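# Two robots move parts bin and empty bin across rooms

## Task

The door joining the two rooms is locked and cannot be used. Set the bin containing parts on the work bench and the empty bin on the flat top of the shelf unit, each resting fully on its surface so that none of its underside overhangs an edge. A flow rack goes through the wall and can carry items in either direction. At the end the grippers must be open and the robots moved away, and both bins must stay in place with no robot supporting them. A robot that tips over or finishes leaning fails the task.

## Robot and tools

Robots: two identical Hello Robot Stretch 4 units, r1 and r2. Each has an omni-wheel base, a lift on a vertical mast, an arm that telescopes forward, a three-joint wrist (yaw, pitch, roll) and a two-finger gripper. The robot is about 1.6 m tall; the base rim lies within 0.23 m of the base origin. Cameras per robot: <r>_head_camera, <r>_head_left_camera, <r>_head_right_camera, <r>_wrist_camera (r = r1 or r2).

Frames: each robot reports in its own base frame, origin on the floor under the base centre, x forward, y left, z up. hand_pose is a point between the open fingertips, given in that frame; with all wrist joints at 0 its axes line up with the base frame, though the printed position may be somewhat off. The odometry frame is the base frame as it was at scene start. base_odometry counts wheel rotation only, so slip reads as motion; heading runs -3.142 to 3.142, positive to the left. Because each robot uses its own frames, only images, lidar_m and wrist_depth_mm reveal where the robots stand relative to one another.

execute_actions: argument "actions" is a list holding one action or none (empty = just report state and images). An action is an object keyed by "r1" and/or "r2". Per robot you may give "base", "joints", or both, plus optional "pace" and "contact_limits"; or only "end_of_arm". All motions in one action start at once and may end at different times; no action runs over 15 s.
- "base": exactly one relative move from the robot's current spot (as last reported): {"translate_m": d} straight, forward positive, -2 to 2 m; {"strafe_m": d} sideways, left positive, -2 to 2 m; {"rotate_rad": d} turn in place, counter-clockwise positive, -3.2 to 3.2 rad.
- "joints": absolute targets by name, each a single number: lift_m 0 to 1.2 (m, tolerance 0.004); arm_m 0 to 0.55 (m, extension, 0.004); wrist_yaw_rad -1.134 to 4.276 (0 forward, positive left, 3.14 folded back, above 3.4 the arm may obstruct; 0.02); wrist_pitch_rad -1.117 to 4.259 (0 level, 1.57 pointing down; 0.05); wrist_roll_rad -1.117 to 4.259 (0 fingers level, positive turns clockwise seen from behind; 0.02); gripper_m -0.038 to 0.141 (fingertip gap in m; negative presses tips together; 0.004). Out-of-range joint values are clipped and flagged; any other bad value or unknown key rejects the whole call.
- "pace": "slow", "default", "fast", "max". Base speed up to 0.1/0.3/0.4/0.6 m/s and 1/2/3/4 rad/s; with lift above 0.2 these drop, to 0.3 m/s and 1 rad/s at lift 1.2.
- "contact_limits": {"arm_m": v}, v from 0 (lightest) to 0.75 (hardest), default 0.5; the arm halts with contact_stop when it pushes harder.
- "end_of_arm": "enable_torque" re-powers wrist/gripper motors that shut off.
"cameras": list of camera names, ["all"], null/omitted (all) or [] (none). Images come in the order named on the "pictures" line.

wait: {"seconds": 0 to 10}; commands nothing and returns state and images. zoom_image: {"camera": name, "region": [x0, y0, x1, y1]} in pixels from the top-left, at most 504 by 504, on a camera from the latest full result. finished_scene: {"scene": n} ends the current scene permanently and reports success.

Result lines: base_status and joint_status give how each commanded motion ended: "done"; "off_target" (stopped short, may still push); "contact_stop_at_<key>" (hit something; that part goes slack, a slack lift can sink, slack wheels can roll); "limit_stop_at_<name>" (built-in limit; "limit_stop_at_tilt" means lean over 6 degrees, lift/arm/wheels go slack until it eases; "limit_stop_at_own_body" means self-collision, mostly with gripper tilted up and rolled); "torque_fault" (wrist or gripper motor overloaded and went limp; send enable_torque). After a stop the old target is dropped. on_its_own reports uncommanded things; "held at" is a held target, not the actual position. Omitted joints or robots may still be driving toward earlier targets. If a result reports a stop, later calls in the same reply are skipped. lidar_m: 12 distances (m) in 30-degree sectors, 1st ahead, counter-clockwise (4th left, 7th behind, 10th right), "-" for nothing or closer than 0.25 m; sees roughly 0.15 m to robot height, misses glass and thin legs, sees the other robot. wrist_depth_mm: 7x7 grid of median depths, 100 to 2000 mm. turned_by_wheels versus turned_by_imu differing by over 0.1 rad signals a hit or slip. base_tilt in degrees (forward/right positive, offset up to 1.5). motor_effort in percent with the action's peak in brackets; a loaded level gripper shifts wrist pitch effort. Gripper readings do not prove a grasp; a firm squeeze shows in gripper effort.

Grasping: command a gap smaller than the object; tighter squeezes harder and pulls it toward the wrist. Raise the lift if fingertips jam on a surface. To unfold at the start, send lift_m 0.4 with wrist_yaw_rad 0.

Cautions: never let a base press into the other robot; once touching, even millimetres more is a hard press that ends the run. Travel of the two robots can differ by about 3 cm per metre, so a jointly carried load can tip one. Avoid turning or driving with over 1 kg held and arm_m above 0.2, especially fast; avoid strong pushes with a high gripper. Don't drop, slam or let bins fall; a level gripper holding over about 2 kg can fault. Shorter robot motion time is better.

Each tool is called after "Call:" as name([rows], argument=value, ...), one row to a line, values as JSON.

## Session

Call:
execute_actions(actions=[])

Scene clock: 0.00 s.
r1.base_odometry: x=+0.000 y=+0.000 heading=+0.000 (m, m, rad; r1's odometry frame)
r1.turned_by_wheels: +0.000 (rad since the last result)
r1.turned_by_imu: +0.000 (rad since the last result)
r1.base_tilt: forward=+0.1 right=+0.3 (deg)
r1.lidar_m: 1.08 1.09 0.97 1.21 1.33 1.34 3.19 2.79 1.83 1.69 1.73 1.17
r1.base_status: not commanded
r1.joint_positions: lift_m=+0.237 arm_m=+0.000 wrist_yaw_rad=+3.128 wrist_pitch_rad=+0.000 wrist_roll_rad=-0.016 gripper_m=+0.057
r1.joint_status: not commanded
r1.motor_effort: lift_m=+20 arm_m=-1 wrist_yaw_rad=-2 wrist_pitch_rad=-6 wrist_roll_rad=-1 gripper_m=-7 wheel_0=+0 wheel_1=+1 wheel_2=+0 (%)
r1.hand_pose: x=-0.1162 y=+0.0912 z=+0.4152 quat_wxyz=(+0.007, +0.000, -0.008, +1.000) (m; r1's base frame)
r1.wrist_depth_mm: - 137 - - - - - / - 122 - - - - - / 104 136 208 - - - 1618 / 137 142 - - - - - / - - - - - - - / 1366 1397 196 1397 201 1397 1308 / 931 904 1025 - 976 917 991
r2.base_odometry: x=+0.000 y=+0.000 heading=+0.000 (m, m, rad; r2's odometry frame)
r2.turned_by_wheels: +0.000 (rad since the last result)
r2.turned_by_imu: +0.000 (rad since the last result)
r2.base_tilt: forward=+0.1 right=+0.6 (deg)
r2.lidar_m: 1.16 1.08 1.15 1.59 1.58 1.67 2.32 3.14 1.67 1.42 3.12 1.12
r2.base_status: not commanded
r2.joint_positions: lift_m=+0.261 arm_m=-0.002 wrist_yaw_rad=+3.155 wrist_pitch_rad=-0.017 wrist_roll_rad=-0.004 gripper_m=+0.057
r2.joint_status: not commanded
r2.motor_effort: lift_m=+17 arm_m=+0 wrist_yaw_rad=-1 wrist_pitch_rad=-8 wrist_roll_rad=-1 gripper_m=-2 wheel_0=+0 wheel_1=+0 wheel_2=+0 (%)
r2.hand_pose: x=-0.1209 y=+0.0836 z=+0.4443 quat_wxyz=(-0.007, +0.009, -0.002, +1.000) (m; r2's base frame)
r2.wrist_depth_mm: - 132 - - - 1708 1430 / - 126 195 - - 1708 1430 / - 130 186 - - 1756 1464 / 118 134 - - - 1756 1430 / - - - - - 1756 1464 / 1708 1661 190 1576 192 1499 1397 / 1118 1042 1098 120 1060 960 1008
pictures: r1_head_camera, r1_head_left_camera, r1_head_right_camera, r1_wrist_camera, r2_head_camera, r2_head_left_camera, r2_head_right_camera, r2_wrist_camera
camera_calibration (this result's frames):
r1_wrist_camera: T_world_to_cam=[[0.0317335, 0.999226, 0.0232251, -0.102554], [0.0360509, 0.0220774, -0.999106, 0.471747], [-0.998846, 0.0325425, -0.0353225, 0.126949], [0, 0, 0, 1]] pos_world=[0.11305, 0.0879287, 0.478191]
r2_wrist_camera: T_world_to_cam=[[0.00819937, 0.999542, -0.0291279, -0.073932], [0.0201194, -0.0292879, -0.999369, 0.497034], [-0.999764, 0.00760816, -0.0203503, 0.114532], [0, 0, 0, 1]] pos_world=[0.105111, 0.0875838, 0.496897]
Images, in order (width x height): r1_head_camera 420x560, r1_head_left_camera 420x672, r1_head_right_camera 420x672, r1_wrist_camera 616x392, r2_head_camera 420x560, r2_head_left_camera 420x672, r2_head_right_camera 420x672, r2_wrist_camera 616x392.

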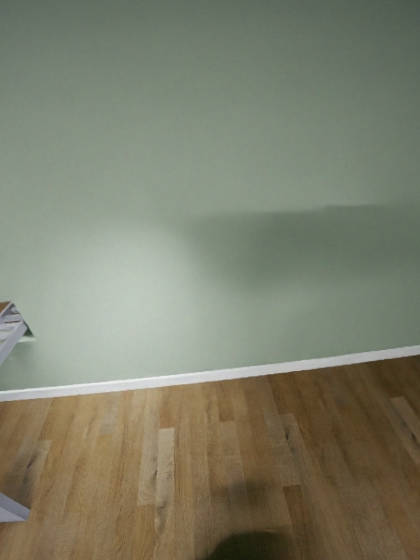

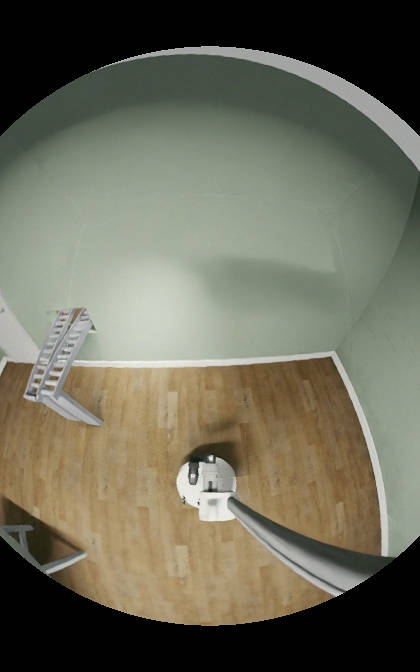

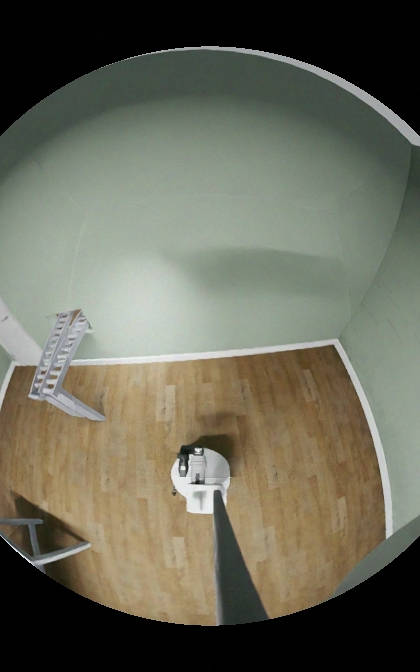

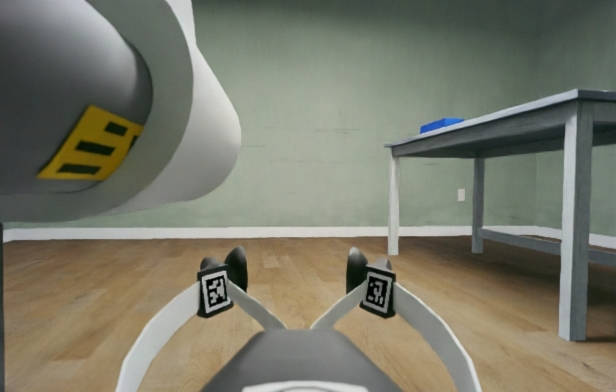

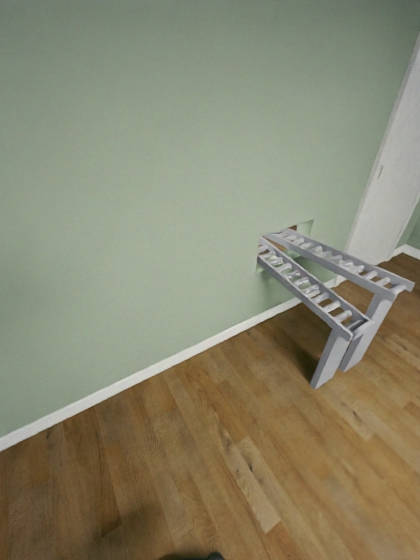

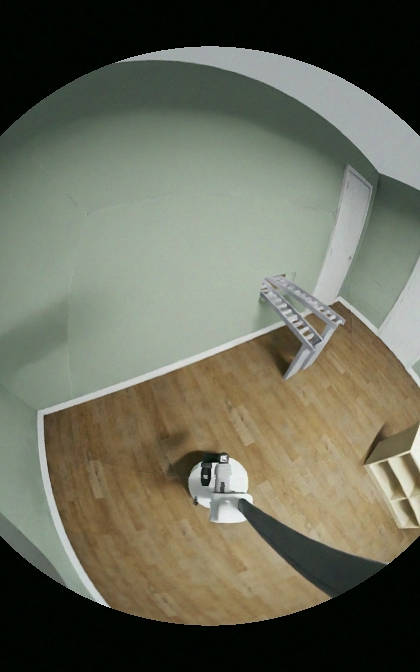

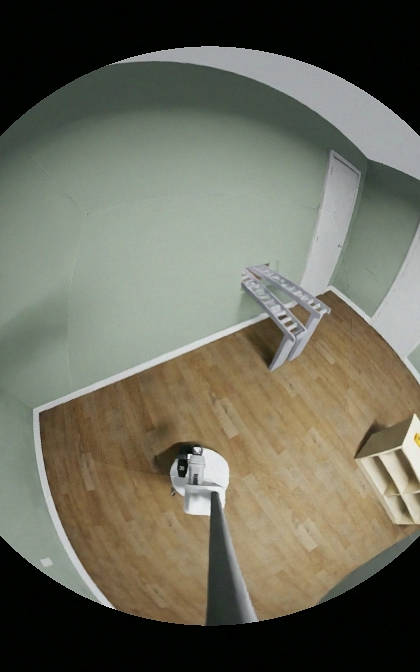

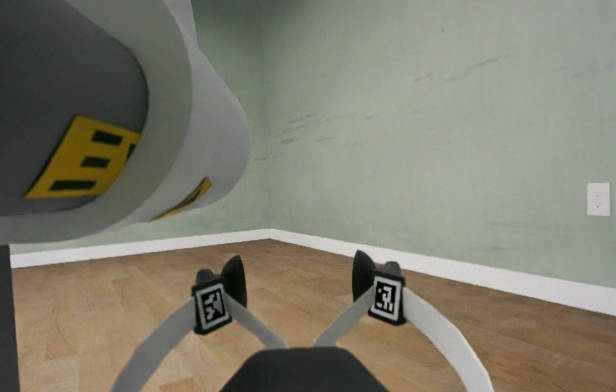

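Call:
execute_actions([
  {"r1":{"base":{"rotate_rad":2.2},"joints":{"lift_m":1.1,"wrist_yaw_rad":0,"wrist_pitch_rad":1.57,"wrist_roll_rad":1.57,"gripper_m":0.14}},"r2":{"base":{"rotate_rad":-1.2},"joints":{"lift_m":1.05,"wrist_yaw_rad":0,"wrist_pitch_rad":1.57,"wrist_roll_rad":1.57,"gripper_m":0.14}}},
], cameras=["r1_head_left_camera","r2_head_left_camera","r1_head_camera","r2_head_camera"])

Scene clock: 4.43 s.
r1.base_odometry: x=+0.000 y=+0.000 heading=+2.199 (m, m, rad; r1's odometry frame)
r1.turned_by_wheels: +2.199 (rad since the last result)
r1.turned_by_imu: +2.147 (rad since the last result)
r1.base_tilt: forward=+0.1 right=+0.3 (deg)
r1.lidar_m: 1.33 1.40 3.17 2.53 1.77 1.71 1.59 1.11 1.07 1.12 0.97 2.96
r1.base_status: done
r1.joint_positions: lift_m=+1.100 arm_m=+0.000 wrist_yaw_rad=+0.000 wrist_pitch_rad=+1.570 wrist_roll_rad=+1.570 gripper_m=+0.140
r1.joint_status: all done
r1.motor_effort: lift_m=+23(21) arm_m=-1(2) wrist_yaw_rad=-3(10) wrist_pitch_rad=+1(4) wrist_roll_rad=+2(7) gripper_m=-4(6) wheel_0=-4(11) wheel_1=-2(11) wheel_2=-2(11) (%)
r1.hand_pose: x=+0.1714 y=-0.0874 z=+0.9895 quat_wxyz=(+0.501, +0.500, +0.500, -0.499) (m; r1's base frame)
r1.wrist_depth_mm: 1160 1182 1182 1182 1182 1205 1255 / 1160 1182 1182 1205 1229 1182 1229 / 1182 1182 1182 1229 1229 1229 1229 / 1160 1182 1229 991 1008 1229 1229 / 1205 1205 1182 1008 1008 1255 1255 / 1205 1205 1182 1008 1229 1255 1255 / 1182 1205 1205 - 1229 1229 1281
r2.base_odometry: x=+0.000 y=+0.000 heading=-1.200 (m, m, rad; r2's odometry frame)
r2.turned_by_wheels: -1.200 (rad since the last result)
r2.turned_by_imu: -1.226 (rad since the last result)
r2.base_tilt: forward=+0.1 right=+0.7 (deg)
r2.lidar_m: 3.10 1.10 1.24 1.11 1.14 1.44 1.58 1.60 1.96 3.13 2.07 1.40
r2.base_status: done
r2.joint_positions: lift_m=+1.050 arm_m=-0.002 wrist_yaw_rad=+0.000 wrist_pitch_rad=+1.570 wrist_roll_rad=+1.570 gripper_m=+0.140
r2.joint_status: all done
r2.motor_effort: lift_m=+22(24) arm_m=+0(0) wrist_yaw_rad=-2(6) wrist_pitch_rad=-2(7) wrist_roll_rad=-1(3) gripper_m=-3(2) wheel_0=+2(5) wheel_1=+1(7) wheel_2=+1(7) (%)
r2.hand_pose: x=+0.1689 y=-0.0874 z=+0.9393 quat_wxyz=(+0.501, +0.500, +0.500, -0.499) (m; r2's base frame)
r2.wrist_depth_mm: 1118 1118 1138 1160 1138 1182 1182 / 1118 1118 1138 1138 1160 1182 1182 / 1118 1138 1138 1160 1160 1182 1205 / 1138 1138 1138 960 960 530 397 / 1138 1138 1182 976 960 1205 1205 / 1118 198 1138 976 960 1205 1205 / 1138 1160 1160 120 1205 1229 1229
pictures: r1_head_camera, r1_head_left_camera, r2_head_camera, r2_head_left_camera
Images, in order (width x height): r1_head_camera 420x560, r1_head_left_camera 420x672, r2_head_camera 420x560, r2_head_left_camera 420x672.

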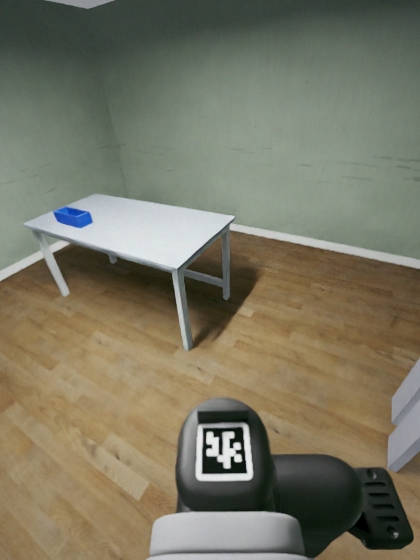

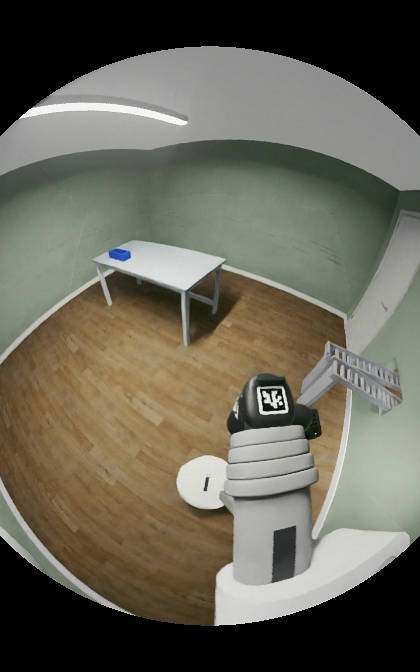

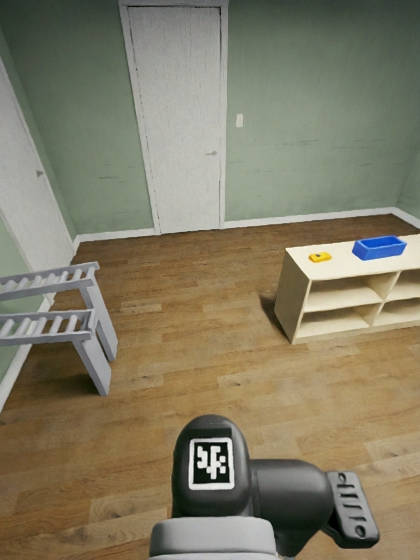

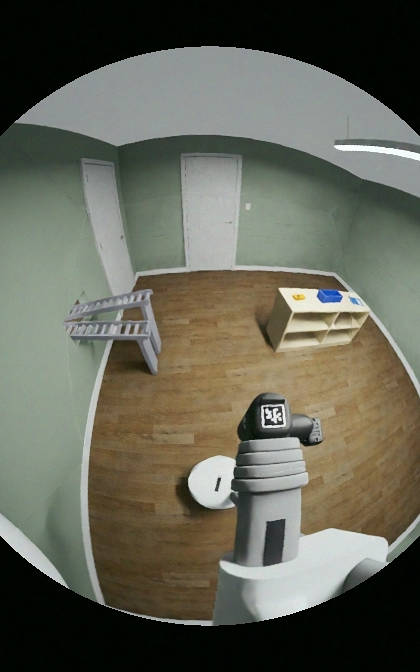

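Call:
zoom_image(camera="r2_head_camera", region=[300, 210, 420, 290])

Call:
zoom_image(camera="r1_head_camera", region=[20, 180, 140, 260])

Region (300, 210, 420, 290) of r2_head_camera's 420x560 image, scaled by 4.200, with more detail than that image has.

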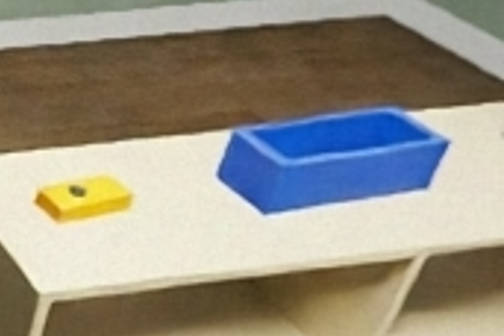

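Region (20, 180, 140, 260) of r1_head_camera's 420x560 image, scaled by 4.200, with more detail than that image has.

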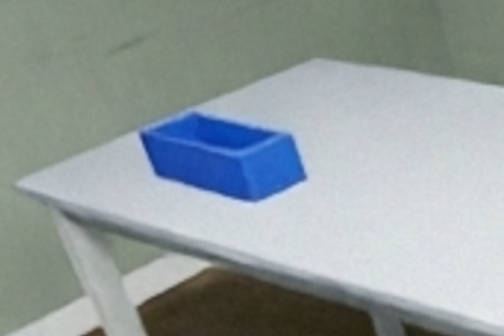

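Call:
execute_actions([
  {"r1":{"base":{"rotate_rad":-0.47}},"r2":{"base":{"rotate_rad":0.155}}},
], cameras=[])

Call:
execute_actions([
  {"r1":{"base":{"strafe_m":1.8},"pace":"fast"},"r2":{"base":{"strafe_m":-1.25},"pace":"fast"}},
], cameras=["r1_head_camera","r2_head_camera"])

Scene clock: 7.10 s.
r1.base_odometry: x=+0.000 y=+0.000 heading=+1.730 (m, m, rad; r1's odometry frame)
r1.turned_by_wheels: -0.469 (rad since the last result)
r1.turned_by_imu: -0.457 (rad since the last result)
r1.base_tilt: forward=+0.0 right=+0.4 (deg)
r1.lidar_m: 2.96 1.31 1.51 3.18 2.38 1.74 1.71 1.51 1.10 1.08 1.13 0.98
r1.base_status: done
r1.joint_positions: lift_m=+1.100 arm_m=+0.000 wrist_yaw_rad=+0.000 wrist_pitch_rad=+1.570 wrist_roll_rad=+1.570 gripper_m=+0.140
r1.joint_status: not commanded
r1.motor_effort: lift_m=+23(23) arm_m=-1(1) wrist_yaw_rad=-3(3) wrist_pitch_rad=+2(1) wrist_roll_rad=+1(1) gripper_m=-4(1) wheel_0=+3(8) wheel_1=+2(7) wheel_2=+2(8) (%)
r1.hand_pose: x=+0.1714 y=-0.0874 z=+0.9895 quat_wxyz=(+0.501, +0.500, +0.500, -0.499) (m; r1's base frame)
r1.wrist_depth_mm: 1138 1160 1182 1182 1229 1205 1229 / 1182 1182 1182 1205 1229 1229 1255 / 1160 1182 1205 1205 1205 1255 1255 / 1182 1160 1182 1008 1008 1229 1255 / 1182 1205 1205 1008 1008 1205 1255 / 1182 1182 1255 1008 1229 1229 1255 / 1182 1205 1205 - 1229 1281 1281
r2.base_odometry: x=+0.000 y=+0.000 heading=-1.045 (m, m, rad; r2's odometry frame)
r2.turned_by_wheels: +0.155 (rad since the last result)
r2.turned_by_imu: +0.157 (rad since the last result)
r2.base_tilt: forward=+0.1 right=+0.7 (deg)
r2.lidar_m: 3.10 1.12 1.16 1.10 1.16 1.62 1.58 1.65 2.27 3.16 1.71 1.42
r2.base_status: done
r2.joint_positions: lift_m=+1.050 arm_m=-0.002 wrist_yaw_rad=+0.000 wrist_pitch_rad=+1.570 wrist_roll_rad=+1.570 gripper_m=+0.140
r2.joint_status: not commanded
r2.motor_effort: lift_m=+22(22) arm_m=+0(0) wrist_yaw_rad=-1(2) wrist_pitch_rad=-2(2) wrist_roll_rad=+0(0) gripper_m=-1(2) wheel_0=-2(3) wheel_1=-1(4) wheel_2=-1(4) (%)
r2.hand_pose: x=+0.1689 y=-0.0874 z=+0.9393 quat_wxyz=(+0.501, +0.500, +0.500, -0.499) (m; r2's base frame)
r2.wrist_depth_mm: 1118 1138 1138 1160 1160 1182 1182 / 1118 1138 1138 1138 1160 1160 1182 / 1118 1118 1138 1160 1182 1182 1182 / 1138 1138 1160 960 946 539 397 / 1118 1160 1160 960 960 1182 1205 / 1118 197 1160 960 976 1205 1205 / 1138 1160 1160 120 1205 1205 1229
pictures: none
No camera images: the call's "cameras" was empty. Leave "cameras" out to get every camera's image.

Scene clock: 13.87 s.
r1.base_odometry: x=-1.777 y=-0.285 heading=+1.730 (m, m, rad; r1's odometry frame)
r1.turned_by_wheels: +0.000 (rad since the last result)
r1.turned_by_imu: +0.003 (rad since the last result)
r1.base_tilt: forward=+0.1 right=+0.3 (deg)
r1.lidar_m: 1.05 1.12 1.42 1.39 1.47 1.70 1.64 1.74 2.46 2.87 2.41 1.10
r1.base_status: done
r1.joint_positions: lift_m=+1.100 arm_m=+0.000 wrist_yaw_rad=+0.000 wrist_pitch_rad=+1.570 wrist_roll_rad=+1.570 gripper_m=+0.140
r1.joint_status: not commanded
r1.motor_effort: lift_m=+23(23) arm_m=-1(2) wrist_yaw_rad=-3(3) wrist_pitch_rad=+2(1) wrist_roll_rad=+0(2) gripper_m=+1(1) wheel_0=-1(14) wheel_1=+0(9) wheel_2=+0(0) (%)
r1.hand_pose: x=+0.1714 y=-0.0874 z=+0.9895 quat_wxyz=(+0.501, +0.500, +0.500, -0.499) (m; r1's base frame)
r1.wrist_depth_mm: 1138 1160 1182 1182 1205 1205 1229 / 1160 1182 1182 1205 1205 1229 1229 / 1160 1182 1182 1182 1229 1229 1255 / 1138 1182 1182 991 1025 1229 1255 / 1182 1182 1205 1025 1008 1255 1281 / 1160 1182 1205 991 1229 1255 1255 / 1182 1205 1205 - 1229 1255 1281
r2.base_odometry: x=-1.081 y=-0.627 heading=-1.045 (m, m, rad; r2's odometry frame)
r2.turned_by_wheels: +0.000 (rad since the last result)
r2.turned_by_imu: +0.001 (rad since the last result)
r2.base_tilt: forward=+0.1 right=+0.7 (deg)
r2.lidar_m: 1.16 1.22 1.99 2.40 2.27 1.68 1.57 1.65 1.99 1.89 1.97 1.24
r2.base_status: done
r2.joint_positions: lift_m=+1.050 arm_m=-0.002 wrist_yaw_rad=+0.000 wrist_pitch_rad=+1.570 wrist_roll_rad=+1.570 gripper_m=+0.140
r2.joint_status: not commanded
r2.motor_effort: lift_m=+21(22) arm_m=+0(0) wrist_yaw_rad=-2(0) wrist_pitch_rad=-2(2) wrist_roll_rad=-1(1) gripper_m=-2(0) wheel_0=+0(8) wheel_1=+0(8) wheel_2=+1(3) (%)
r2.hand_pose: x=+0.1689 y=-0.0874 z=+0.9394 quat_wxyz=(+0.501, +0.500, +0.500, -0.499) (m; r2's base frame)
r2.wrist_depth_mm: 1098 1138 1138 1160 1182 1182 1182 / 1118 1118 1138 1160 1182 1182 1205 / 1118 1138 1160 1138 1182 1182 1205 / 1138 1138 1138 960 946 535 399 / 1118 1138 1160 960 960 1182 1229 / 1138 198 1160 976 976 1205 1205 / 1138 1160 1182 120 1182 1205 1205
pictures: r1_head_camera, r2_head_camera
Images, in order (width x height): r1_head_camera 420x560, r2_head_camera 420x560.

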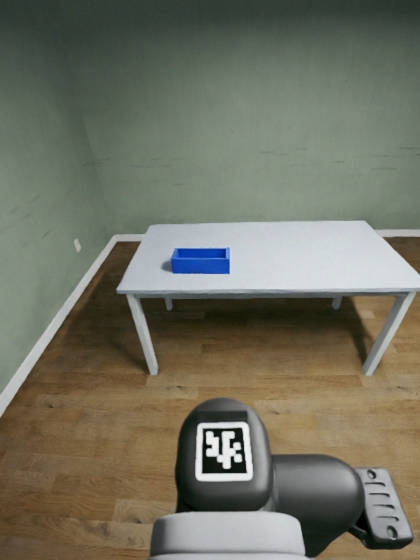

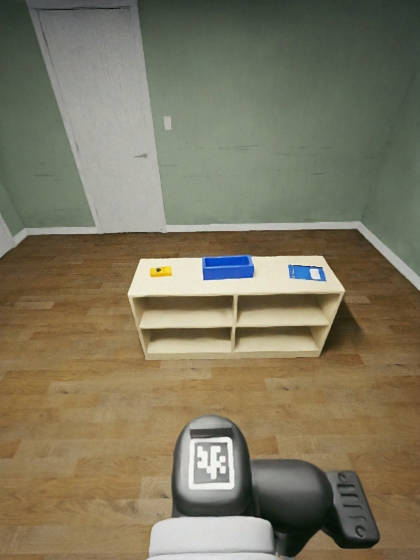

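Call:
execute_actions([
  {"r1":{"base":{"strafe_m":0.2}},"r2":{"base":{"translate_m":0.9},"joints":{"arm_m":0.4,"lift_m":0.95}}},
], cameras=["r2_wrist_camera"])

Call:
execute_actions([
  {"r1":{"base":{"translate_m":0.68},"joints":{"arm_m":0.42}}},
], cameras=["r1_wrist_camera"])

Scene clock: 19.13 s.
r1.base_odometry: x=-1.975 y=-0.317 heading=+1.730 (m, m, rad; r1's odometry frame)
r1.turned_by_wheels: +0.000 (rad since the last result)
r1.turned_by_imu: +0.002 (rad since the last result)
r1.base_tilt: forward=+0.1 right=+0.4 (deg)
r1.lidar_m: 1.07 1.14 1.22 1.17 1.25 1.69 1.64 1.74 2.46 3.06 1.52 1.12
r1.base_status: done
r1.joint_positions: lift_m=+1.100 arm_m=+0.000 wrist_yaw_rad=+0.000 wrist_pitch_rad=+1.570 wrist_roll_rad=+1.570 gripper_m=+0.140
r1.joint_status: not commanded
r1.motor_effort: lift_m=+23(23) arm_m=-1(1) wrist_yaw_rad=-2(3) wrist_pitch_rad=+0(0) wrist_roll_rad=+2(2) gripper_m=-2(1) wheel_0=-2(11) wheel_1=+1(10) wheel_2=+0(1) (%)
r1.hand_pose: x=+0.1714 y=-0.0874 z=+0.9895 quat_wxyz=(+0.501, +0.500, +0.500, -0.499) (m; r1's base frame)
r1.wrist_depth_mm: 1160 1182 1182 1182 1205 1229 1229 / 1160 1182 1182 1205 1205 1229 1255 / 1182 1160 1182 1205 1229 1255 1281 / 1182 1182 1182 1008 1008 1229 1229 / 1160 1182 1205 1008 991 1229 1281 / 1182 1205 1205 1025 1229 1229 1255 / 1182 1205 1229 - 1229 1255 1255
r2.base_odometry: x=-0.629 y=-1.406 heading=-1.045 (m, m, rad; r2's odometry frame)
r2.turned_by_wheels: +0.000 (rad since the last result)
r2.turned_by_imu: -0.004 (rad since the last result)
r2.base_tilt: forward=+0.1 right=+0.7 (deg)
r2.lidar_m: 0.27 0.29 0.42 1.71 2.47 2.63 2.49 2.58 1.96 1.88 0.41 0.28
r2.base_status: done
r2.joint_positions: lift_m=+0.950 arm_m=+0.399 wrist_yaw_rad=+0.000 wrist_pitch_rad=+1.570 wrist_roll_rad=+1.570 gripper_m=+0.140
r2.joint_status: all done
r2.motor_effort: lift_m=+12(21) arm_m=+7(6) wrist_yaw_rad=-2(0) wrist_pitch_rad=-1(1) wrist_roll_rad=-1(0) gripper_m=+0(1) wheel_0=-1(7) wheel_1=+0(6) wheel_2=-1(8) (%)
r2.hand_pose: x=+0.5699 y=-0.0874 z=+0.8401 quat_wxyz=(+0.501, +0.500, +0.500, -0.499) (m; r2's base frame)
r2.wrist_depth_mm: 1008 1042 445 445 452 459 1078 / 1025 1025 449 445 392 462 1098 / 1008 1042 445 449 433 462 1098 / 1025 1042 449 452 436 462 866 / 1042 1042 449 452 439 466 878 / 1042 198 449 455 439 469 891 / 1042 1060 759 120 389 469 1098
pictures: r2_wrist_camera
camera_calibration (this result's frames):
r2_wrist_camera: T_world_to_cam=[[-0.999299, 0.031152, 0.0207487, 0.550557], [0.0319064, 0.998803, 0.037081, 0.0861421], [-0.0195687, 0.0377171, -0.999097, 1.08083], [0, 0, 0, 1]] pos_world=[0.568574, -0.143956, 1.06523]
Images, in order (width x height): r2_wrist_camera 616x392.

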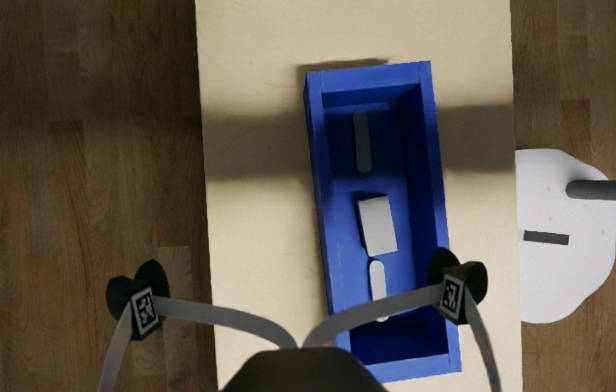

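Scene clock: 22.90 s.
r1.base_odometry: x=-2.083 y=+0.355 heading=+1.730 (m, m, rad; r1's odometry frame)
r1.turned_by_wheels: +0.000 (rad since the last result)
r1.turned_by_imu: -0.002 (rad since the last result)
r1.base_tilt: forward=+0.1 right=+0.3 (deg)
r1.lidar_m: 0.40 0.42 1.23 1.15 1.20 1.72 2.32 2.46 3.19 2.46 0.57 0.41
r1.base_status: done
r1.joint_positions: lift_m=+1.100 arm_m=+0.419 wrist_yaw_rad=+0.000 wrist_pitch_rad=+1.570 wrist_roll_rad=+1.570 gripper_m=+0.140
r1.joint_status: all done
r1.motor_effort: lift_m=+22(23) arm_m=+5(6) wrist_yaw_rad=-3(1) wrist_pitch_rad=+1(2) wrist_roll_rad=+2(2) gripper_m=+2(1) wheel_0=+3(8) wheel_1=+2(8) wheel_2=-1(10) (%)
r1.hand_pose: x=+0.5905 y=-0.0874 z=+0.9896 quat_wxyz=(+0.501, +0.500, +0.500, -0.499) (m; r1's base frame)
r1.wrist_depth_mm: 430 436 439 445 449 1205 1255 / 433 442 366 439 452 1205 1255 / 433 439 433 439 452 1229 1229 / 439 439 436 439 452 1008 1025 / 436 442 436 442 455 1042 1255 / 442 445 410 364 459 1025 1281 / 445 449 449 - 459 1255 1255
r2.base_odometry: x=-0.629 y=-1.406 heading=-1.045 (m, m, rad; r2's odometry frame)
r2.turned_by_wheels: +0.000 (rad since the last result)
r2.turned_by_imu: -0.001 (rad since the last result)
r2.base_tilt: forward=+0.1 right=+0.7 (deg)
r2.lidar_m: 0.28 0.29 0.44 1.68 2.51 2.60 2.49 2.58 1.98 1.90 0.42 0.29
r2.base_status: not commanded
r2.joint_positions: lift_m=+0.950 arm_m=+0.399 wrist_yaw_rad=+0.000 wrist_pitch_rad=+1.570 wrist_roll_rad=+1.570 gripper_m=+0.140
r2.joint_status: not commanded
r2.motor_effort: lift_m=+12(13) arm_m=+7(7) wrist_yaw_rad=+0(0) wrist_pitch_rad=-1(1) wrist_roll_rad=-1(0) gripper_m=+0(1) wheel_0=-1(0) wheel_1=+0(0) wheel_2=-1(1) (%)
r2.hand_pose: x=+0.5699 y=-0.0874 z=+0.8401 quat_wxyz=(+0.501, +0.500, +0.500, -0.499) (m; r2's base frame)
r2.wrist_depth_mm: 1025 1025 442 449 455 459 1078 / 1025 1025 442 445 389 459 1098 / 1025 1025 449 449 433 462 1078 / 1025 1042 449 449 436 462 866 / 1025 1042 452 452 442 466 878 / 1042 198 452 455 442 466 891 / 1042 1060 759 120 389 469 1118
pictures: r1_wrist_camera
camera_calibration (this result's frames):
r1_wrist_camera: T_world_to_cam=[[-0.999812, -0.00847198, 0.0174441, 0.566911], [-0.0078462, 0.999334, 0.0356348, 0.111522], [-0.0177344, 0.0354912, -0.999213, 1.23372], [0, 0, 0, 1]] pos_world=[0.589558, -0.150431, 1.21888]
Images, in order (width x height): r1_wrist_camera 616x392.

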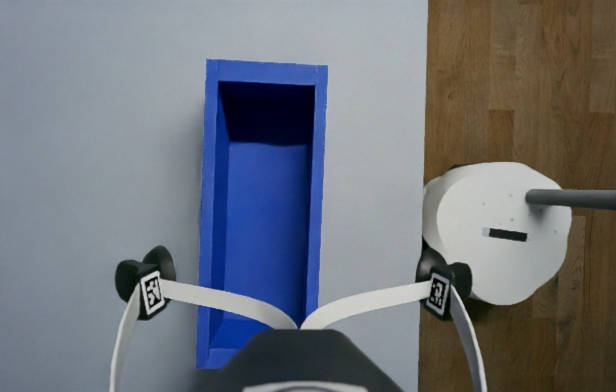

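Call:
execute_actions([
  {"r1":{"base":{"strafe_m":-0.025},"joints":{"arm_m":0.457,"lift_m":1.0}},"r2":{"base":{"strafe_m":-0.02},"joints":{"arm_m":0.315,"lift_m":0.84,"wrist_roll_rad":1.456}}},
], cameras=["r1_wrist_camera","r2_wrist_camera"])

Scene clock: 25.50 s.
r1.base_odometry: x=-2.058 y=+0.359 heading=+1.730 (m, m, rad; r1's odometry frame)
r1.turned_by_wheels: +0.000 (rad since the last result)
r1.turned_by_imu: +0.001 (rad since the last result)
r1.base_tilt: forward=+0.0 right=+0.4 (deg)
r1.lidar_m: 0.40 0.42 1.24 1.18 1.27 1.78 2.32 2.46 3.15 2.40 0.59 0.43
r1.base_status: done
r1.joint_positions: lift_m=+1.000 arm_m=+0.456 wrist_yaw_rad=+0.000 wrist_pitch_rad=+1.570 wrist_roll_rad=+1.570 gripper_m=+0.140
r1.joint_status: all done
r1.motor_effort: lift_m=+18(22) arm_m=+4(6) wrist_yaw_rad=-3(2) wrist_pitch_rad=+1(0) wrist_roll_rad=+0(0) gripper_m=+1(2) wheel_0=+0(9) wheel_1=+0(8) wheel_2=+0(0) (%)
r1.hand_pose: x=+0.6274 y=-0.0874 z=+0.8899 quat_wxyz=(+0.500, +0.500, +0.500, -0.500) (m; r1's base frame)
r1.wrist_depth_mm: 336 342 342 345 351 353 1138 / 338 340 343 272 349 353 1160 / 340 343 345 340 351 357 1118 / 340 343 345 342 355 359 917 / 343 343 347 342 307 359 931 / 345 345 263 342 294 362 1160 / 345 347 351 - 359 364 1160
r2.base_odometry: x=-0.647 y=-1.416 heading=-1.045 (m, m, rad; r2's odometry frame)
r2.turned_by_wheels: +0.000 (rad since the last result)
r2.turned_by_imu: -0.001 (rad since the last result)
r2.base_tilt: forward=+0.1 right=+0.7 (deg)
r2.lidar_m: 0.28 0.30 0.43 1.72 2.50 2.63 2.48 2.60 1.95 1.86 0.42 0.28
r2.base_status: done
r2.joint_positions: lift_m=+0.840 arm_m=+0.316 wrist_yaw_rad=+0.000 wrist_pitch_rad=+1.570 wrist_roll_rad=+1.456 gripper_m=+0.140
r2.joint_status: all done
r2.motor_effort: lift_m=+12(12) arm_m=-7(6) wrist_yaw_rad=+0(1) wrist_pitch_rad=-2(2) wrist_roll_rad=-1(4) gripper_m=-1(2) wheel_0=-1(7) wheel_1=+0(7) wheel_2=-1(3) (%)
r2.hand_pose: x=+0.4874 y=-0.0874 z=+0.7301 quat_wxyz=(+0.528, +0.471, +0.528, -0.470) (m; r2's base frame)
r2.wrist_depth_mm: 917 330 332 338 342 343 960 / 917 332 290 257 342 347 976 / 917 334 329 330 343 349 976 / 931 334 330 332 345 349 759 / 931 336 332 334 349 353 768 / 917 198 257 325 272 355 778 / 931 340 338 120 353 355 1008
pictures: r1_wrist_camera, r2_wrist_camera
camera_calibration (this result's frames):
r1_wrist_camera: T_world_to_cam=[[-0.999811, -0.00832874, 0.0175607, 0.60548], [-0.00769887, 0.999335, 0.0356357, 0.115269], [-0.0178458, 0.0354937, -0.999211, 1.13488], [0, 0, 0, 1]] pos_world=[0.626506, -0.150431, 1.11924]
r2_wrist_camera: T_world_to_cam=[[-0.996397, -0.0821786, 0.0209627, 0.45893], [-0.0813677, 0.995998, 0.0369798, 0.147896], [-0.0239177, 0.0351409, -0.999096, 0.971229], [0, 0, 0, 1]] pos_world=[0.49254, -0.143719, 0.955261]
Images, in order (width x height): r1_wrist_camera 616x392, r2_wrist_camera 616x392.

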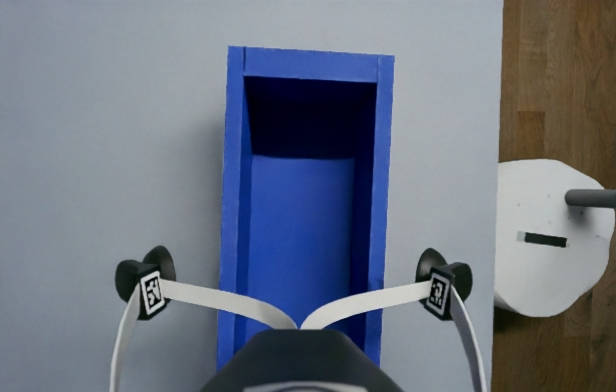

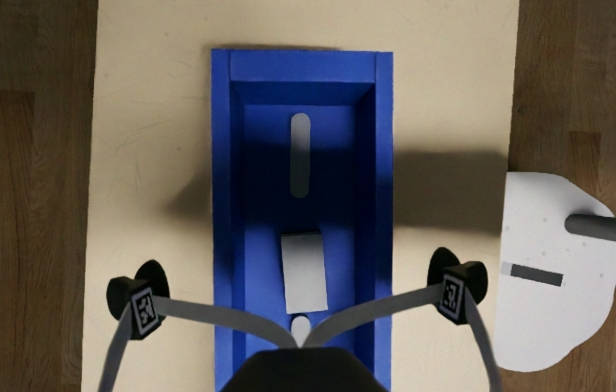

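Call:
execute_actions([
  {"r1":{"joints":{"lift_m":0.92},"pace":"slow"},"r2":{"joints":{"lift_m":0.772},"pace":"slow"}},
], cameras=["r1_wrist_camera","r2_wrist_camera"])

Call:
execute_actions([
  {"r1":{"joints":{"gripper_m":0.06}},"r2":{"joints":{"gripper_m":0.04}}},
], cameras=["r1_wrist_camera","r2_wrist_camera"])

Scene clock: 27.53 s.
r1.base_odometry: x=-2.058 y=+0.359 heading=+1.730 (m, m, rad; r1's odometry frame)
r1.turned_by_wheels: +0.000 (rad since the last result)
r1.turned_by_imu: +0.001 (rad since the last result)
r1.base_tilt: forward=+0.1 right=+0.3 (deg)
r1.lidar_m: 0.38 0.44 1.23 1.19 1.25 1.79 2.31 2.43 3.18 2.39 0.57 0.45
r1.base_status: not commanded
r1.joint_positions: lift_m=+0.921 arm_m=+0.456 wrist_yaw_rad=+0.000 wrist_pitch_rad=+1.572 wrist_roll_rad=+1.570 gripper_m=+0.140
r1.joint_status: all done
r1.motor_effort: lift_m=+14(20) arm_m=+4(5) wrist_yaw_rad=-2(2) wrist_pitch_rad=-6(5) wrist_roll_rad=+1(1) gripper_m=+0(6) wheel_0=+0(0) wheel_1=+0(0) wheel_2=+0(0) (%)
r1.hand_pose: x=+0.6268 y=-0.0874 z=+0.8103 quat_wxyz=(+0.500, +0.500, +0.500, -0.500) (m; r1's base frame)
r1.wrist_depth_mm: 263 265 181 182 184 276 1060 / 263 266 249 260 215 277 1060 / 265 267 259 263 237 278 1060 / 265 268 230 264 232 278 854 / 267 268 239 265 224 281 854 / 268 270 185 264 189 282 854 / 268 272 206 - 250 282 1078
r2.base_odometry: x=-0.647 y=-1.416 heading=-1.045 (m, m, rad; r2's odometry frame)
r2.turned_by_wheels: +0.000 (rad since the last result)
r2.turned_by_imu: -0.001 (rad since the last result)
r2.base_tilt: forward=+0.1 right=+0.7 (deg)
r2.lidar_m: 0.26 0.28 0.42 1.72 2.52 2.62 2.47 2.60 1.96 1.86 0.43 0.29
r2.base_status: not commanded
r2.joint_positions: lift_m=+0.772 arm_m=+0.316 wrist_yaw_rad=+0.000 wrist_pitch_rad=+1.571 wrist_roll_rad=+1.456 gripper_m=+0.140
r2.joint_status: all done
r2.motor_effort: lift_m=+12(13) arm_m=-7(7) wrist_yaw_rad=-2(1) wrist_pitch_rad=-3(4) wrist_roll_rad=-2(2) gripper_m=-1(1) wheel_0=+0(0) wheel_1=+1(0) wheel_2=-1(0) (%)
r2.hand_pose: x=+0.4873 y=-0.0874 z=+0.6622 quat_wxyz=(+0.528, +0.471, +0.528, -0.471) (m; r2's base frame)
r2.wrist_depth_mm: 842 266 181 183 185 277 591 / 266 266 215 256 209 279 591 / 265 266 260 263 233 281 917 / 267 270 262 265 234 281 699 / 270 271 259 265 234 282 691 / 270 198 185 236 190 283 699 / 271 273 209 119 207 285 707
pictures: r1_wrist_camera, r2_wrist_camera
camera_calibration (this result's frames):
r1_wrist_camera: T_world_to_cam=[[-0.999775, -0.00808987, 0.0195892, 0.604629], [-0.00738779, 0.999337, 0.0356512, 0.117895], [-0.0198646, 0.0354984, -0.999172, 1.05652], [0, 0, 0, 1]] pos_world=[0.626352, -0.150431, 1.0396]
r2_wrist_camera: T_world_to_cam=[[-0.996384, -0.0821785, 0.0215982, 0.459742], [-0.081344, 0.995998, 0.0370317, 0.150347], [-0.024555, 0.0351409, -0.999081, 0.903642], [0, 0, 0, 1]] pos_world=[0.492498, -0.143719, 0.887314]
Images, in order (width x height): r1_wrist_camera 616x392, r2_wrist_camera 616x392.

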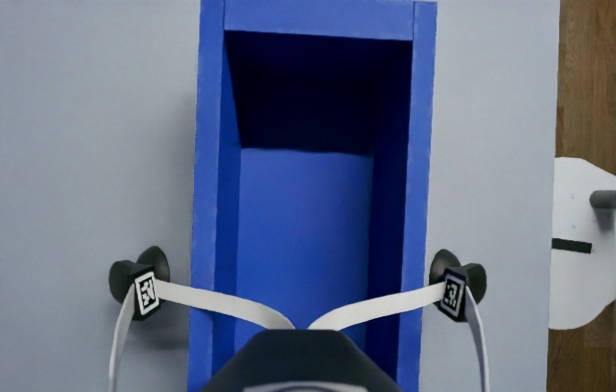

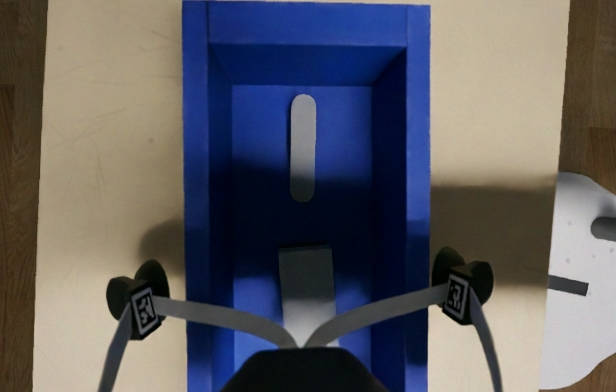

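Scene clock: 29.53 s.
r1.base_odometry: x=-2.058 y=+0.359 heading=+1.730 (m, m, rad; r1's odometry frame)
r1.turned_by_wheels: +0.000 (rad since the last result)
r1.turned_by_imu: +0.000 (rad since the last result)
r1.base_tilt: forward=+0.1 right=+0.3 (deg)
r1.lidar_m: 0.40 0.44 1.22 1.18 1.27 1.78 2.30 2.46 3.15 2.39 0.57 0.44
r1.base_status: not commanded
r1.joint_positions: lift_m=+0.920 arm_m=+0.456 wrist_yaw_rad=+0.000 wrist_pitch_rad=+1.570 wrist_roll_rad=+1.570 gripper_m=+0.061
r1.joint_status: all done
r1.motor_effort: lift_m=+19(19) arm_m=+4(5) wrist_yaw_rad=-2(0) wrist_pitch_rad=-2(8) wrist_roll_rad=+0(2) gripper_m=-27(29) wheel_0=+0(0) wheel_1=+0(0) wheel_2=+0(0) (%)
r1.hand_pose: x=+0.6272 y=-0.0874 z=+0.8099 quat_wxyz=(+0.500, +0.500, +0.500, -0.500) (m; r1's base frame)
r1.wrist_depth_mm: 258 262 170 174 173 273 668 / 258 262 210 249 216 273 1078 / 262 264 213 252 213 276 1060 / 263 265 219 253 209 276 854 / 263 266 224 252 204 279 854 / 265 179 228 255 190 184 842 / 265 271 173 - 198 279 1060
r2.base_odometry: x=-0.647 y=-1.416 heading=-1.045 (m, m, rad; r2's odometry frame)
r2.turned_by_wheels: +0.000 (rad since the last result)
r2.turned_by_imu: -0.001 (rad since the last result)
r2.base_tilt: forward=+0.1 right=+0.7 (deg)
r2.lidar_m: 0.27 0.29 0.44 1.71 2.52 2.58 2.47 2.59 1.95 1.86 0.42 0.30
r2.base_status: not commanded
r2.joint_positions: lift_m=+0.772 arm_m=+0.316 wrist_yaw_rad=+0.000 wrist_pitch_rad=+1.570 wrist_roll_rad=+1.456 gripper_m=+0.041
r2.joint_status: all done
r2.motor_effort: lift_m=+15(14) arm_m=-7(7) wrist_yaw_rad=-1(2) wrist_pitch_rad=-1(7) wrist_roll_rad=-2(2) gripper_m=-34(35) wheel_0=-1(1) wheel_1=+0(0) wheel_2=-1(1) (%)
r2.hand_pose: x=+0.4874 y=-0.0874 z=+0.6620 quat_wxyz=(+0.528, +0.471, +0.527, -0.470) (m; r2's base frame)
r2.wrist_depth_mm: 842 263 160 162 163 276 591 / 263 264 206 231 186 277 591 / 265 265 240 241 188 278 917 / 265 266 237 244 190 281 691 / 266 267 234 244 191 283 699 / 268 174 231 216 193 173 691 / 268 271 165 161 170 283 707
pictures: r1_wrist_camera, r2_wrist_camera
camera_calibration (this result's frames):
r1_wrist_camera: T_world_to_cam=[[-0.999806, -0.00783967, 0.0180567, 0.606359], [-0.00719235, 0.999339, 0.0356395, 0.1178], [-0.0183242, 0.0355028, -0.999202, 1.05518], [0, 0, 0, 1]] pos_world=[0.626424, -0.150431, 1.03919]
r2_wrist_camera: T_world_to_cam=[[-0.996418, -0.0819709, 0.020775, 0.460474], [-0.081167, 0.996015, 0.0369644, 0.150328], [-0.0237222, 0.0351458, -0.999101, 0.903024], [0, 0, 0, 1]] pos_world=[0.492448, -0.143721, 0.887089]
Images, in order (width x height): r1_wrist_camera 616x392, r2_wrist_camera 616x392.

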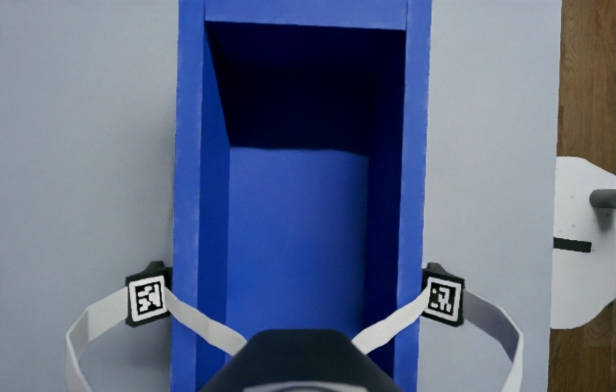

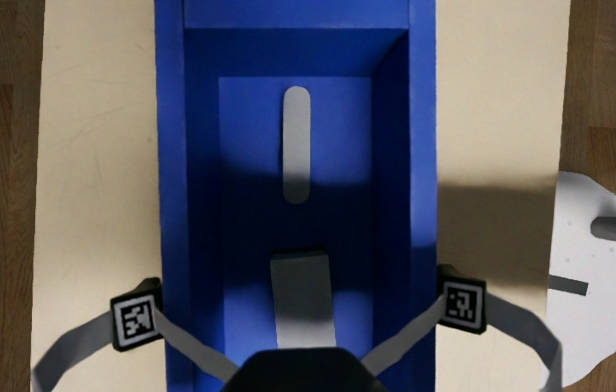

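Call:
execute_actions([
  {"r1":{"joints":{"lift_m":1.05}},"r2":{"joints":{"lift_m":0.9},"pace":"slow"}},
], cameras=["r2_wrist_camera"])

Call:
execute_actions([
  {"r1":{"joints":{"arm_m":0.1},"base":{"translate_m":-0.4}},"r2":{"joints":{"arm_m":0.1,"wrist_roll_rad":1.57,"lift_m":1.05},"base":{"translate_m":-0.3}}},
], cameras=["r1_head_right_camera","r2_head_left_camera","r2_wrist_camera"])

Scene clock: 31.73 s.
r1.base_odometry: x=-2.058 y=+0.359 heading=+1.730 (m, m, rad; r1's odometry frame)
r1.turned_by_wheels: +0.000 (rad since the last result)
r1.turned_by_imu: +0.001 (rad since the last result)
r1.base_tilt: forward=+0.1 right=+0.3 (deg)
r1.lidar_m: 0.39 0.44 1.21 1.19 1.27 1.78 2.32 2.47 3.16 2.41 0.58 0.41
r1.base_status: not commanded
r1.joint_positions: lift_m=+1.050 arm_m=+0.456 wrist_yaw_rad=+0.000 wrist_pitch_rad=+1.570 wrist_roll_rad=+1.570 gripper_m=+0.061
r1.joint_status: all done
r1.motor_effort: lift_m=+24(29) arm_m=+4(4) wrist_yaw_rad=-2(1) wrist_pitch_rad=-1(1) wrist_roll_rad=+1(1) gripper_m=-33(30) wheel_0=-1(0) wheel_1=+0(0) wheel_2=+0(0) (%)
r1.hand_pose: x=+0.6273 y=-0.0874 z=+0.9394 quat_wxyz=(+0.500, +0.500, +0.500, -0.500) (m; r1's base frame)
r1.wrist_depth_mm: 379 387 170 174 173 1182 1160 / 384 387 209 249 216 1160 1205 / 384 389 214 252 213 1060 1182 / 389 392 219 252 208 976 960 / 389 397 224 255 204 976 991 / 392 179 227 254 189 183 1205 / 394 397 174 - 197 1205 1229
r2.base_odometry: x=-0.647 y=-1.416 heading=-1.045 (m, m, rad; r2's odometry frame)
r2.turned_by_wheels: +0.000 (rad since the last result)
r2.turned_by_imu: -0.001 (rad since the last result)
r2.base_tilt: forward=+0.1 right=+0.6 (deg)
r2.lidar_m: 0.27 0.30 0.44 1.73 2.49 2.62 2.50 2.59 1.97 1.87 0.44 0.29
r2.base_status: not commanded
r2.joint_positions: lift_m=+0.899 arm_m=+0.316 wrist_yaw_rad=+0.000 wrist_pitch_rad=+1.570 wrist_roll_rad=+1.456 gripper_m=+0.041
r2.joint_status: all done
r2.motor_effort: lift_m=+24(26) arm_m=-7(7) wrist_yaw_rad=+0(2) wrist_pitch_rad=-1(1) wrist_roll_rad=-2(2) gripper_m=-35(37) wheel_0=-1(1) wheel_1=+0(0) wheel_2=-1(1) (%)
r2.hand_pose: x=+0.4874 y=-0.0874 z=+0.7891 quat_wxyz=(+0.528, +0.471, +0.527, -0.470) (m; r2's base frame)
r2.wrist_depth_mm: 976 387 160 162 164 404 1025 / 960 389 206 232 186 1025 1042 / 976 392 240 243 187 1025 1042 / 976 389 236 244 190 820 831 / 991 392 234 244 190 820 820 / 991 173 230 216 192 173 842 / 991 397 166 161 170 831 1060
pictures: r2_wrist_camera
camera_calibration (this result's frames):
r2_wrist_camera: T_world_to_cam=[[-0.996418, -0.0819711, 0.020775, 0.45783], [-0.0811672, 0.996015, 0.0369644, 0.145627], [-0.0237222, 0.0351458, -0.999101, 1.03008], [0, 0, 0, 1]] pos_world=[0.492446, -0.143721, 1.01426]
Images, in order (width x height): r2_wrist_camera 616x392.

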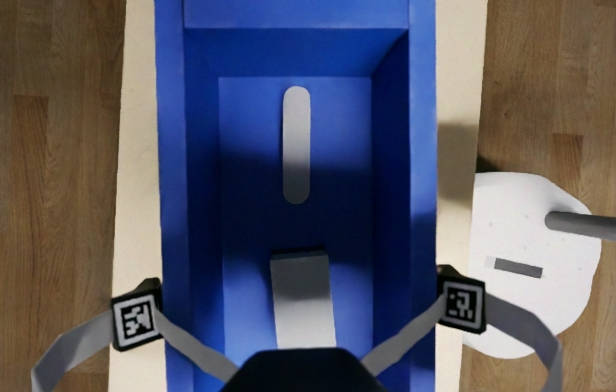

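Scene clock: 34.53 s.
r1.base_odometry: x=-1.995 y=-0.036 heading=+1.730 (m, m, rad; r1's odometry frame)
r1.turned_by_wheels: +0.000 (rad since the last result)
r1.turned_by_imu: +0.002 (rad since the last result)
r1.base_tilt: forward=+0.1 right=+0.3 (deg)
r1.lidar_m: 0.25 0.83 1.25 1.19 1.28 1.80 1.92 2.05 2.89 2.49 0.28 0.25
r1.base_status: done
r1.joint_positions: lift_m=+1.050 arm_m=+0.101 wrist_yaw_rad=+0.000 wrist_pitch_rad=+1.570 wrist_roll_rad=+1.570 gripper_m=+0.061
r1.joint_status: all done
r1.motor_effort: lift_m=+24(24) arm_m=-4(5) wrist_yaw_rad=-2(3) wrist_pitch_rad=-1(2) wrist_roll_rad=+1(0) gripper_m=-27(27) wheel_0=-3(9) wheel_1=-2(6) wheel_2=+2(11) (%)
r1.hand_pose: x=+0.2718 y=-0.0874 z=+0.9395 quat_wxyz=(+0.500, +0.500, +0.500, -0.500) (m; r1's base frame)
r1.wrist_depth_mm: 1098 1118 170 174 172 1205 1182 / 1098 1118 206 251 219 1160 1182 / 1118 1138 210 252 216 1182 1182 / 1118 1118 214 251 212 960 1182 / 1118 1138 218 253 207 1205 1182 / 1118 179 223 254 187 184 1205 / 917 1138 174 - 200 1182 1205
r2.base_odometry: x=-0.797 y=-1.156 heading=-1.045 (m, m, rad; r2's odometry frame)
r2.turned_by_wheels: +0.000 (rad since the last result)
r2.turned_by_imu: +0.000 (rad since the last result)
r2.base_tilt: forward=+0.1 right=+0.7 (deg)
r2.lidar_m: 0.25 0.25 1.74 1.78 2.52 2.30 2.17 2.28 1.97 1.84 0.28 0.25
r2.base_status: done
r2.joint_positions: lift_m=+1.049 arm_m=+0.101 wrist_yaw_rad=+0.000 wrist_pitch_rad=+1.570 wrist_roll_rad=+1.570 gripper_m=+0.041
r2.joint_status: all done
r2.motor_effort: lift_m=+24(25) arm_m=-7(8) wrist_yaw_rad=+1(1) wrist_pitch_rad=-2(1) wrist_roll_rad=-1(1) gripper_m=-34(35) wheel_0=+0(6) wheel_1=-1(3) wheel_2=-1(7) (%)
r2.hand_pose: x=+0.2724 y=-0.0874 z=+0.9392 quat_wxyz=(+0.500, +0.500, +0.500, -0.500) (m; r2's base frame)
r2.wrist_depth_mm: 530 788 160 162 163 1182 1182 / 530 788 206 232 186 1205 1182 / 530 798 240 242 187 1182 1205 / 530 798 237 244 190 976 521 / 535 809 233 245 191 1205 1182 / 539 174 231 215 193 174 1205 / 535 809 165 161 170 1205 1229
pictures: r1_head_right_camera, r2_head_left_camera, r2_wrist_camera
camera_calibration (this result's frames):
r2_wrist_camera: T_world_to_cam=[[-0.999286, 0.0314812, 0.0208912, 0.251039], [0.0322407, 0.998792, 0.0370764, 0.0918762], [-0.0196987, 0.0377235, -0.999094, 1.17399], [0, 0, 0, 1]] pos_world=[0.271024, -0.143955, 1.16427]
Images, in order (width x height): r1_head_right_camera 420x672, r2_head_left_camera 420x672, r2_wrist_camera 616x392.

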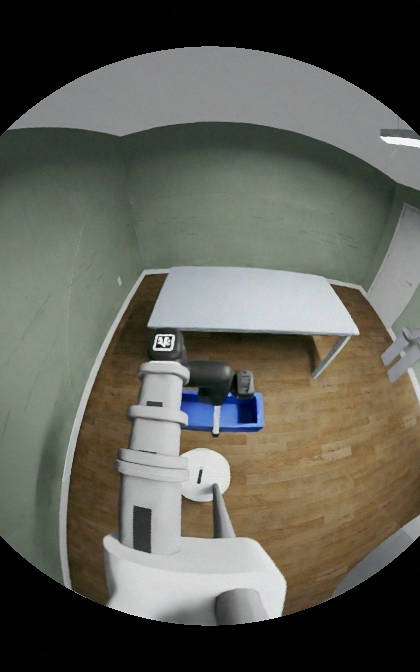

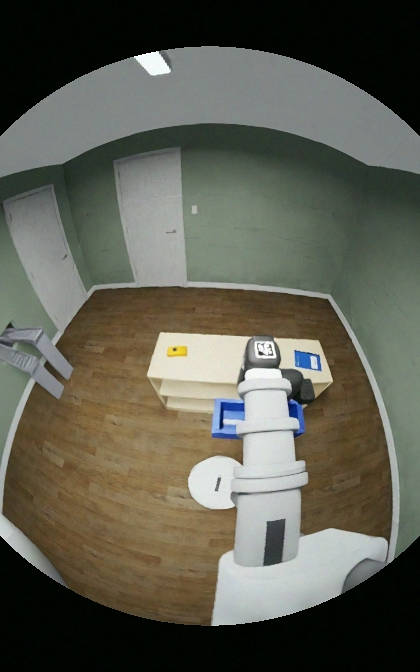

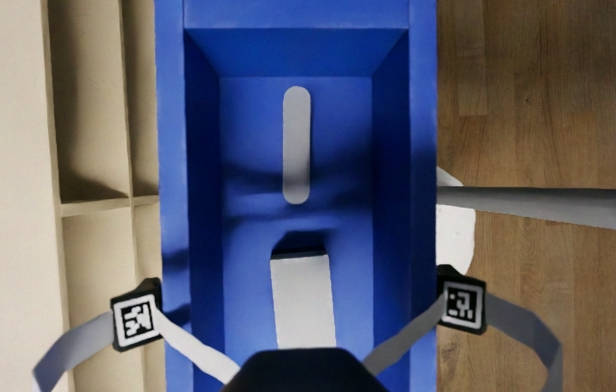

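Call:
execute_actions([
  {"r1":{"base":{"strafe_m":-2.0}},"r2":{"base":{"strafe_m":1.85}}},
], cameras=["r1_head_camera","r2_head_camera"])

Scene clock: 45.67 s.
r1.base_odometry: x=-0.020 y=+0.280 heading=+1.730 (m, m, rad; r1's odometry frame)
r1.turned_by_wheels: +0.000 (rad since the last result)
r1.turned_by_imu: +0.005 (rad since the last result)
r1.base_tilt: forward=+0.1 right=+0.3 (deg)
r1.lidar_m: 0.25 1.14 1.09 3.19 2.74 2.05 1.99 1.47 1.10 1.06 0.28 0.25
r1.base_status: done
r1.joint_positions: lift_m=+1.050 arm_m=+0.101 wrist_yaw_rad=+0.000 wrist_pitch_rad=+1.570 wrist_roll_rad=+1.570 gripper_m=+0.061
r1.joint_status: not commanded
r1.motor_effort: lift_m=+24(24) arm_m=-4(4) wrist_yaw_rad=-2(2) wrist_pitch_rad=-1(1) wrist_roll_rad=+1(0) gripper_m=-26(29) wheel_0=+3(12) wheel_1=-2(9) wheel_2=+1(1) (%)
r1.hand_pose: x=+0.2718 y=-0.0874 z=+0.9395 quat_wxyz=(+0.500, +0.500, +0.500, -0.500) (m; r1's base frame)
r1.wrist_depth_mm: 788 866 170 174 173 1182 1160 / 1118 1138 206 250 219 1182 1160 / 1118 1118 209 251 216 1182 1182 / 1118 1118 213 252 213 960 1205 / 1138 1138 220 254 208 1182 1205 / 1118 178 222 254 188 184 1205 / 1138 1138 174 - 200 1205 1205
r2.base_odometry: x=+0.803 y=-0.229 heading=-1.046 (m, m, rad; r2's odometry frame)
r2.turned_by_wheels: +0.000 (rad since the last result)
r2.turned_by_imu: -0.004 (rad since the last result)
r2.base_tilt: forward=+0.1 right=+0.6 (deg)
r2.lidar_m: 0.25 0.27 0.54 0.53 0.56 0.82 2.18 2.27 3.14 2.35 0.27 0.25
r2.base_status: done
r2.joint_positions: lift_m=+1.050 arm_m=+0.101 wrist_yaw_rad=+0.000 wrist_pitch_rad=+1.570 wrist_roll_rad=+1.570 gripper_m=+0.041
r2.joint_status: not commanded
r2.motor_effort: lift_m=+23(24) arm_m=-7(7) wrist_yaw_rad=+1(2) wrist_pitch_rad=-1(1) wrist_roll_rad=+0(1) gripper_m=-34(37) wheel_0=+1(8) wheel_1=-1(5) wheel_2=-1(4) (%)
r2.hand_pose: x=+0.2724 y=-0.0874 z=+0.9393 quat_wxyz=(+0.500, +0.500, +0.500, -0.500) (m; r2's base frame)
r2.wrist_depth_mm: 1118 1118 160 162 163 1182 1182 / 1098 1118 207 231 186 1182 1205 / 1118 1118 239 242 187 1182 1205 / 1118 597 237 244 190 976 517 / 627 597 234 244 191 1205 1205 / 1118 174 229 216 193 173 1205 / 569 574 166 161 170 1205 1229
pictures: r1_head_camera, r2_head_camera
Images, in order (width x height): r1_head_camera 420x560, r2_head_camera 420x560.

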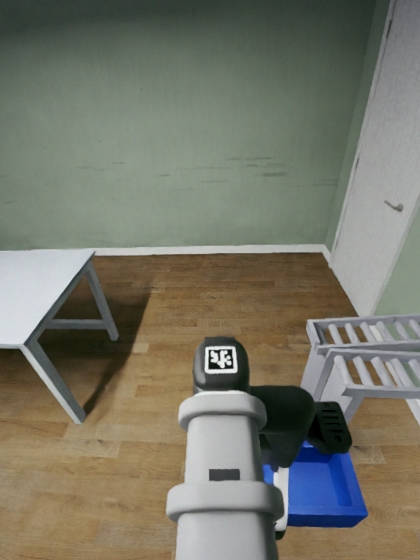

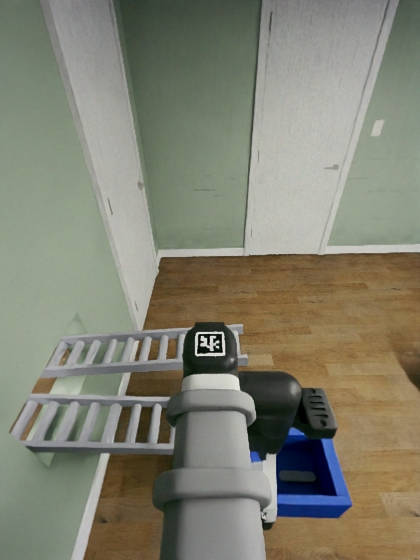

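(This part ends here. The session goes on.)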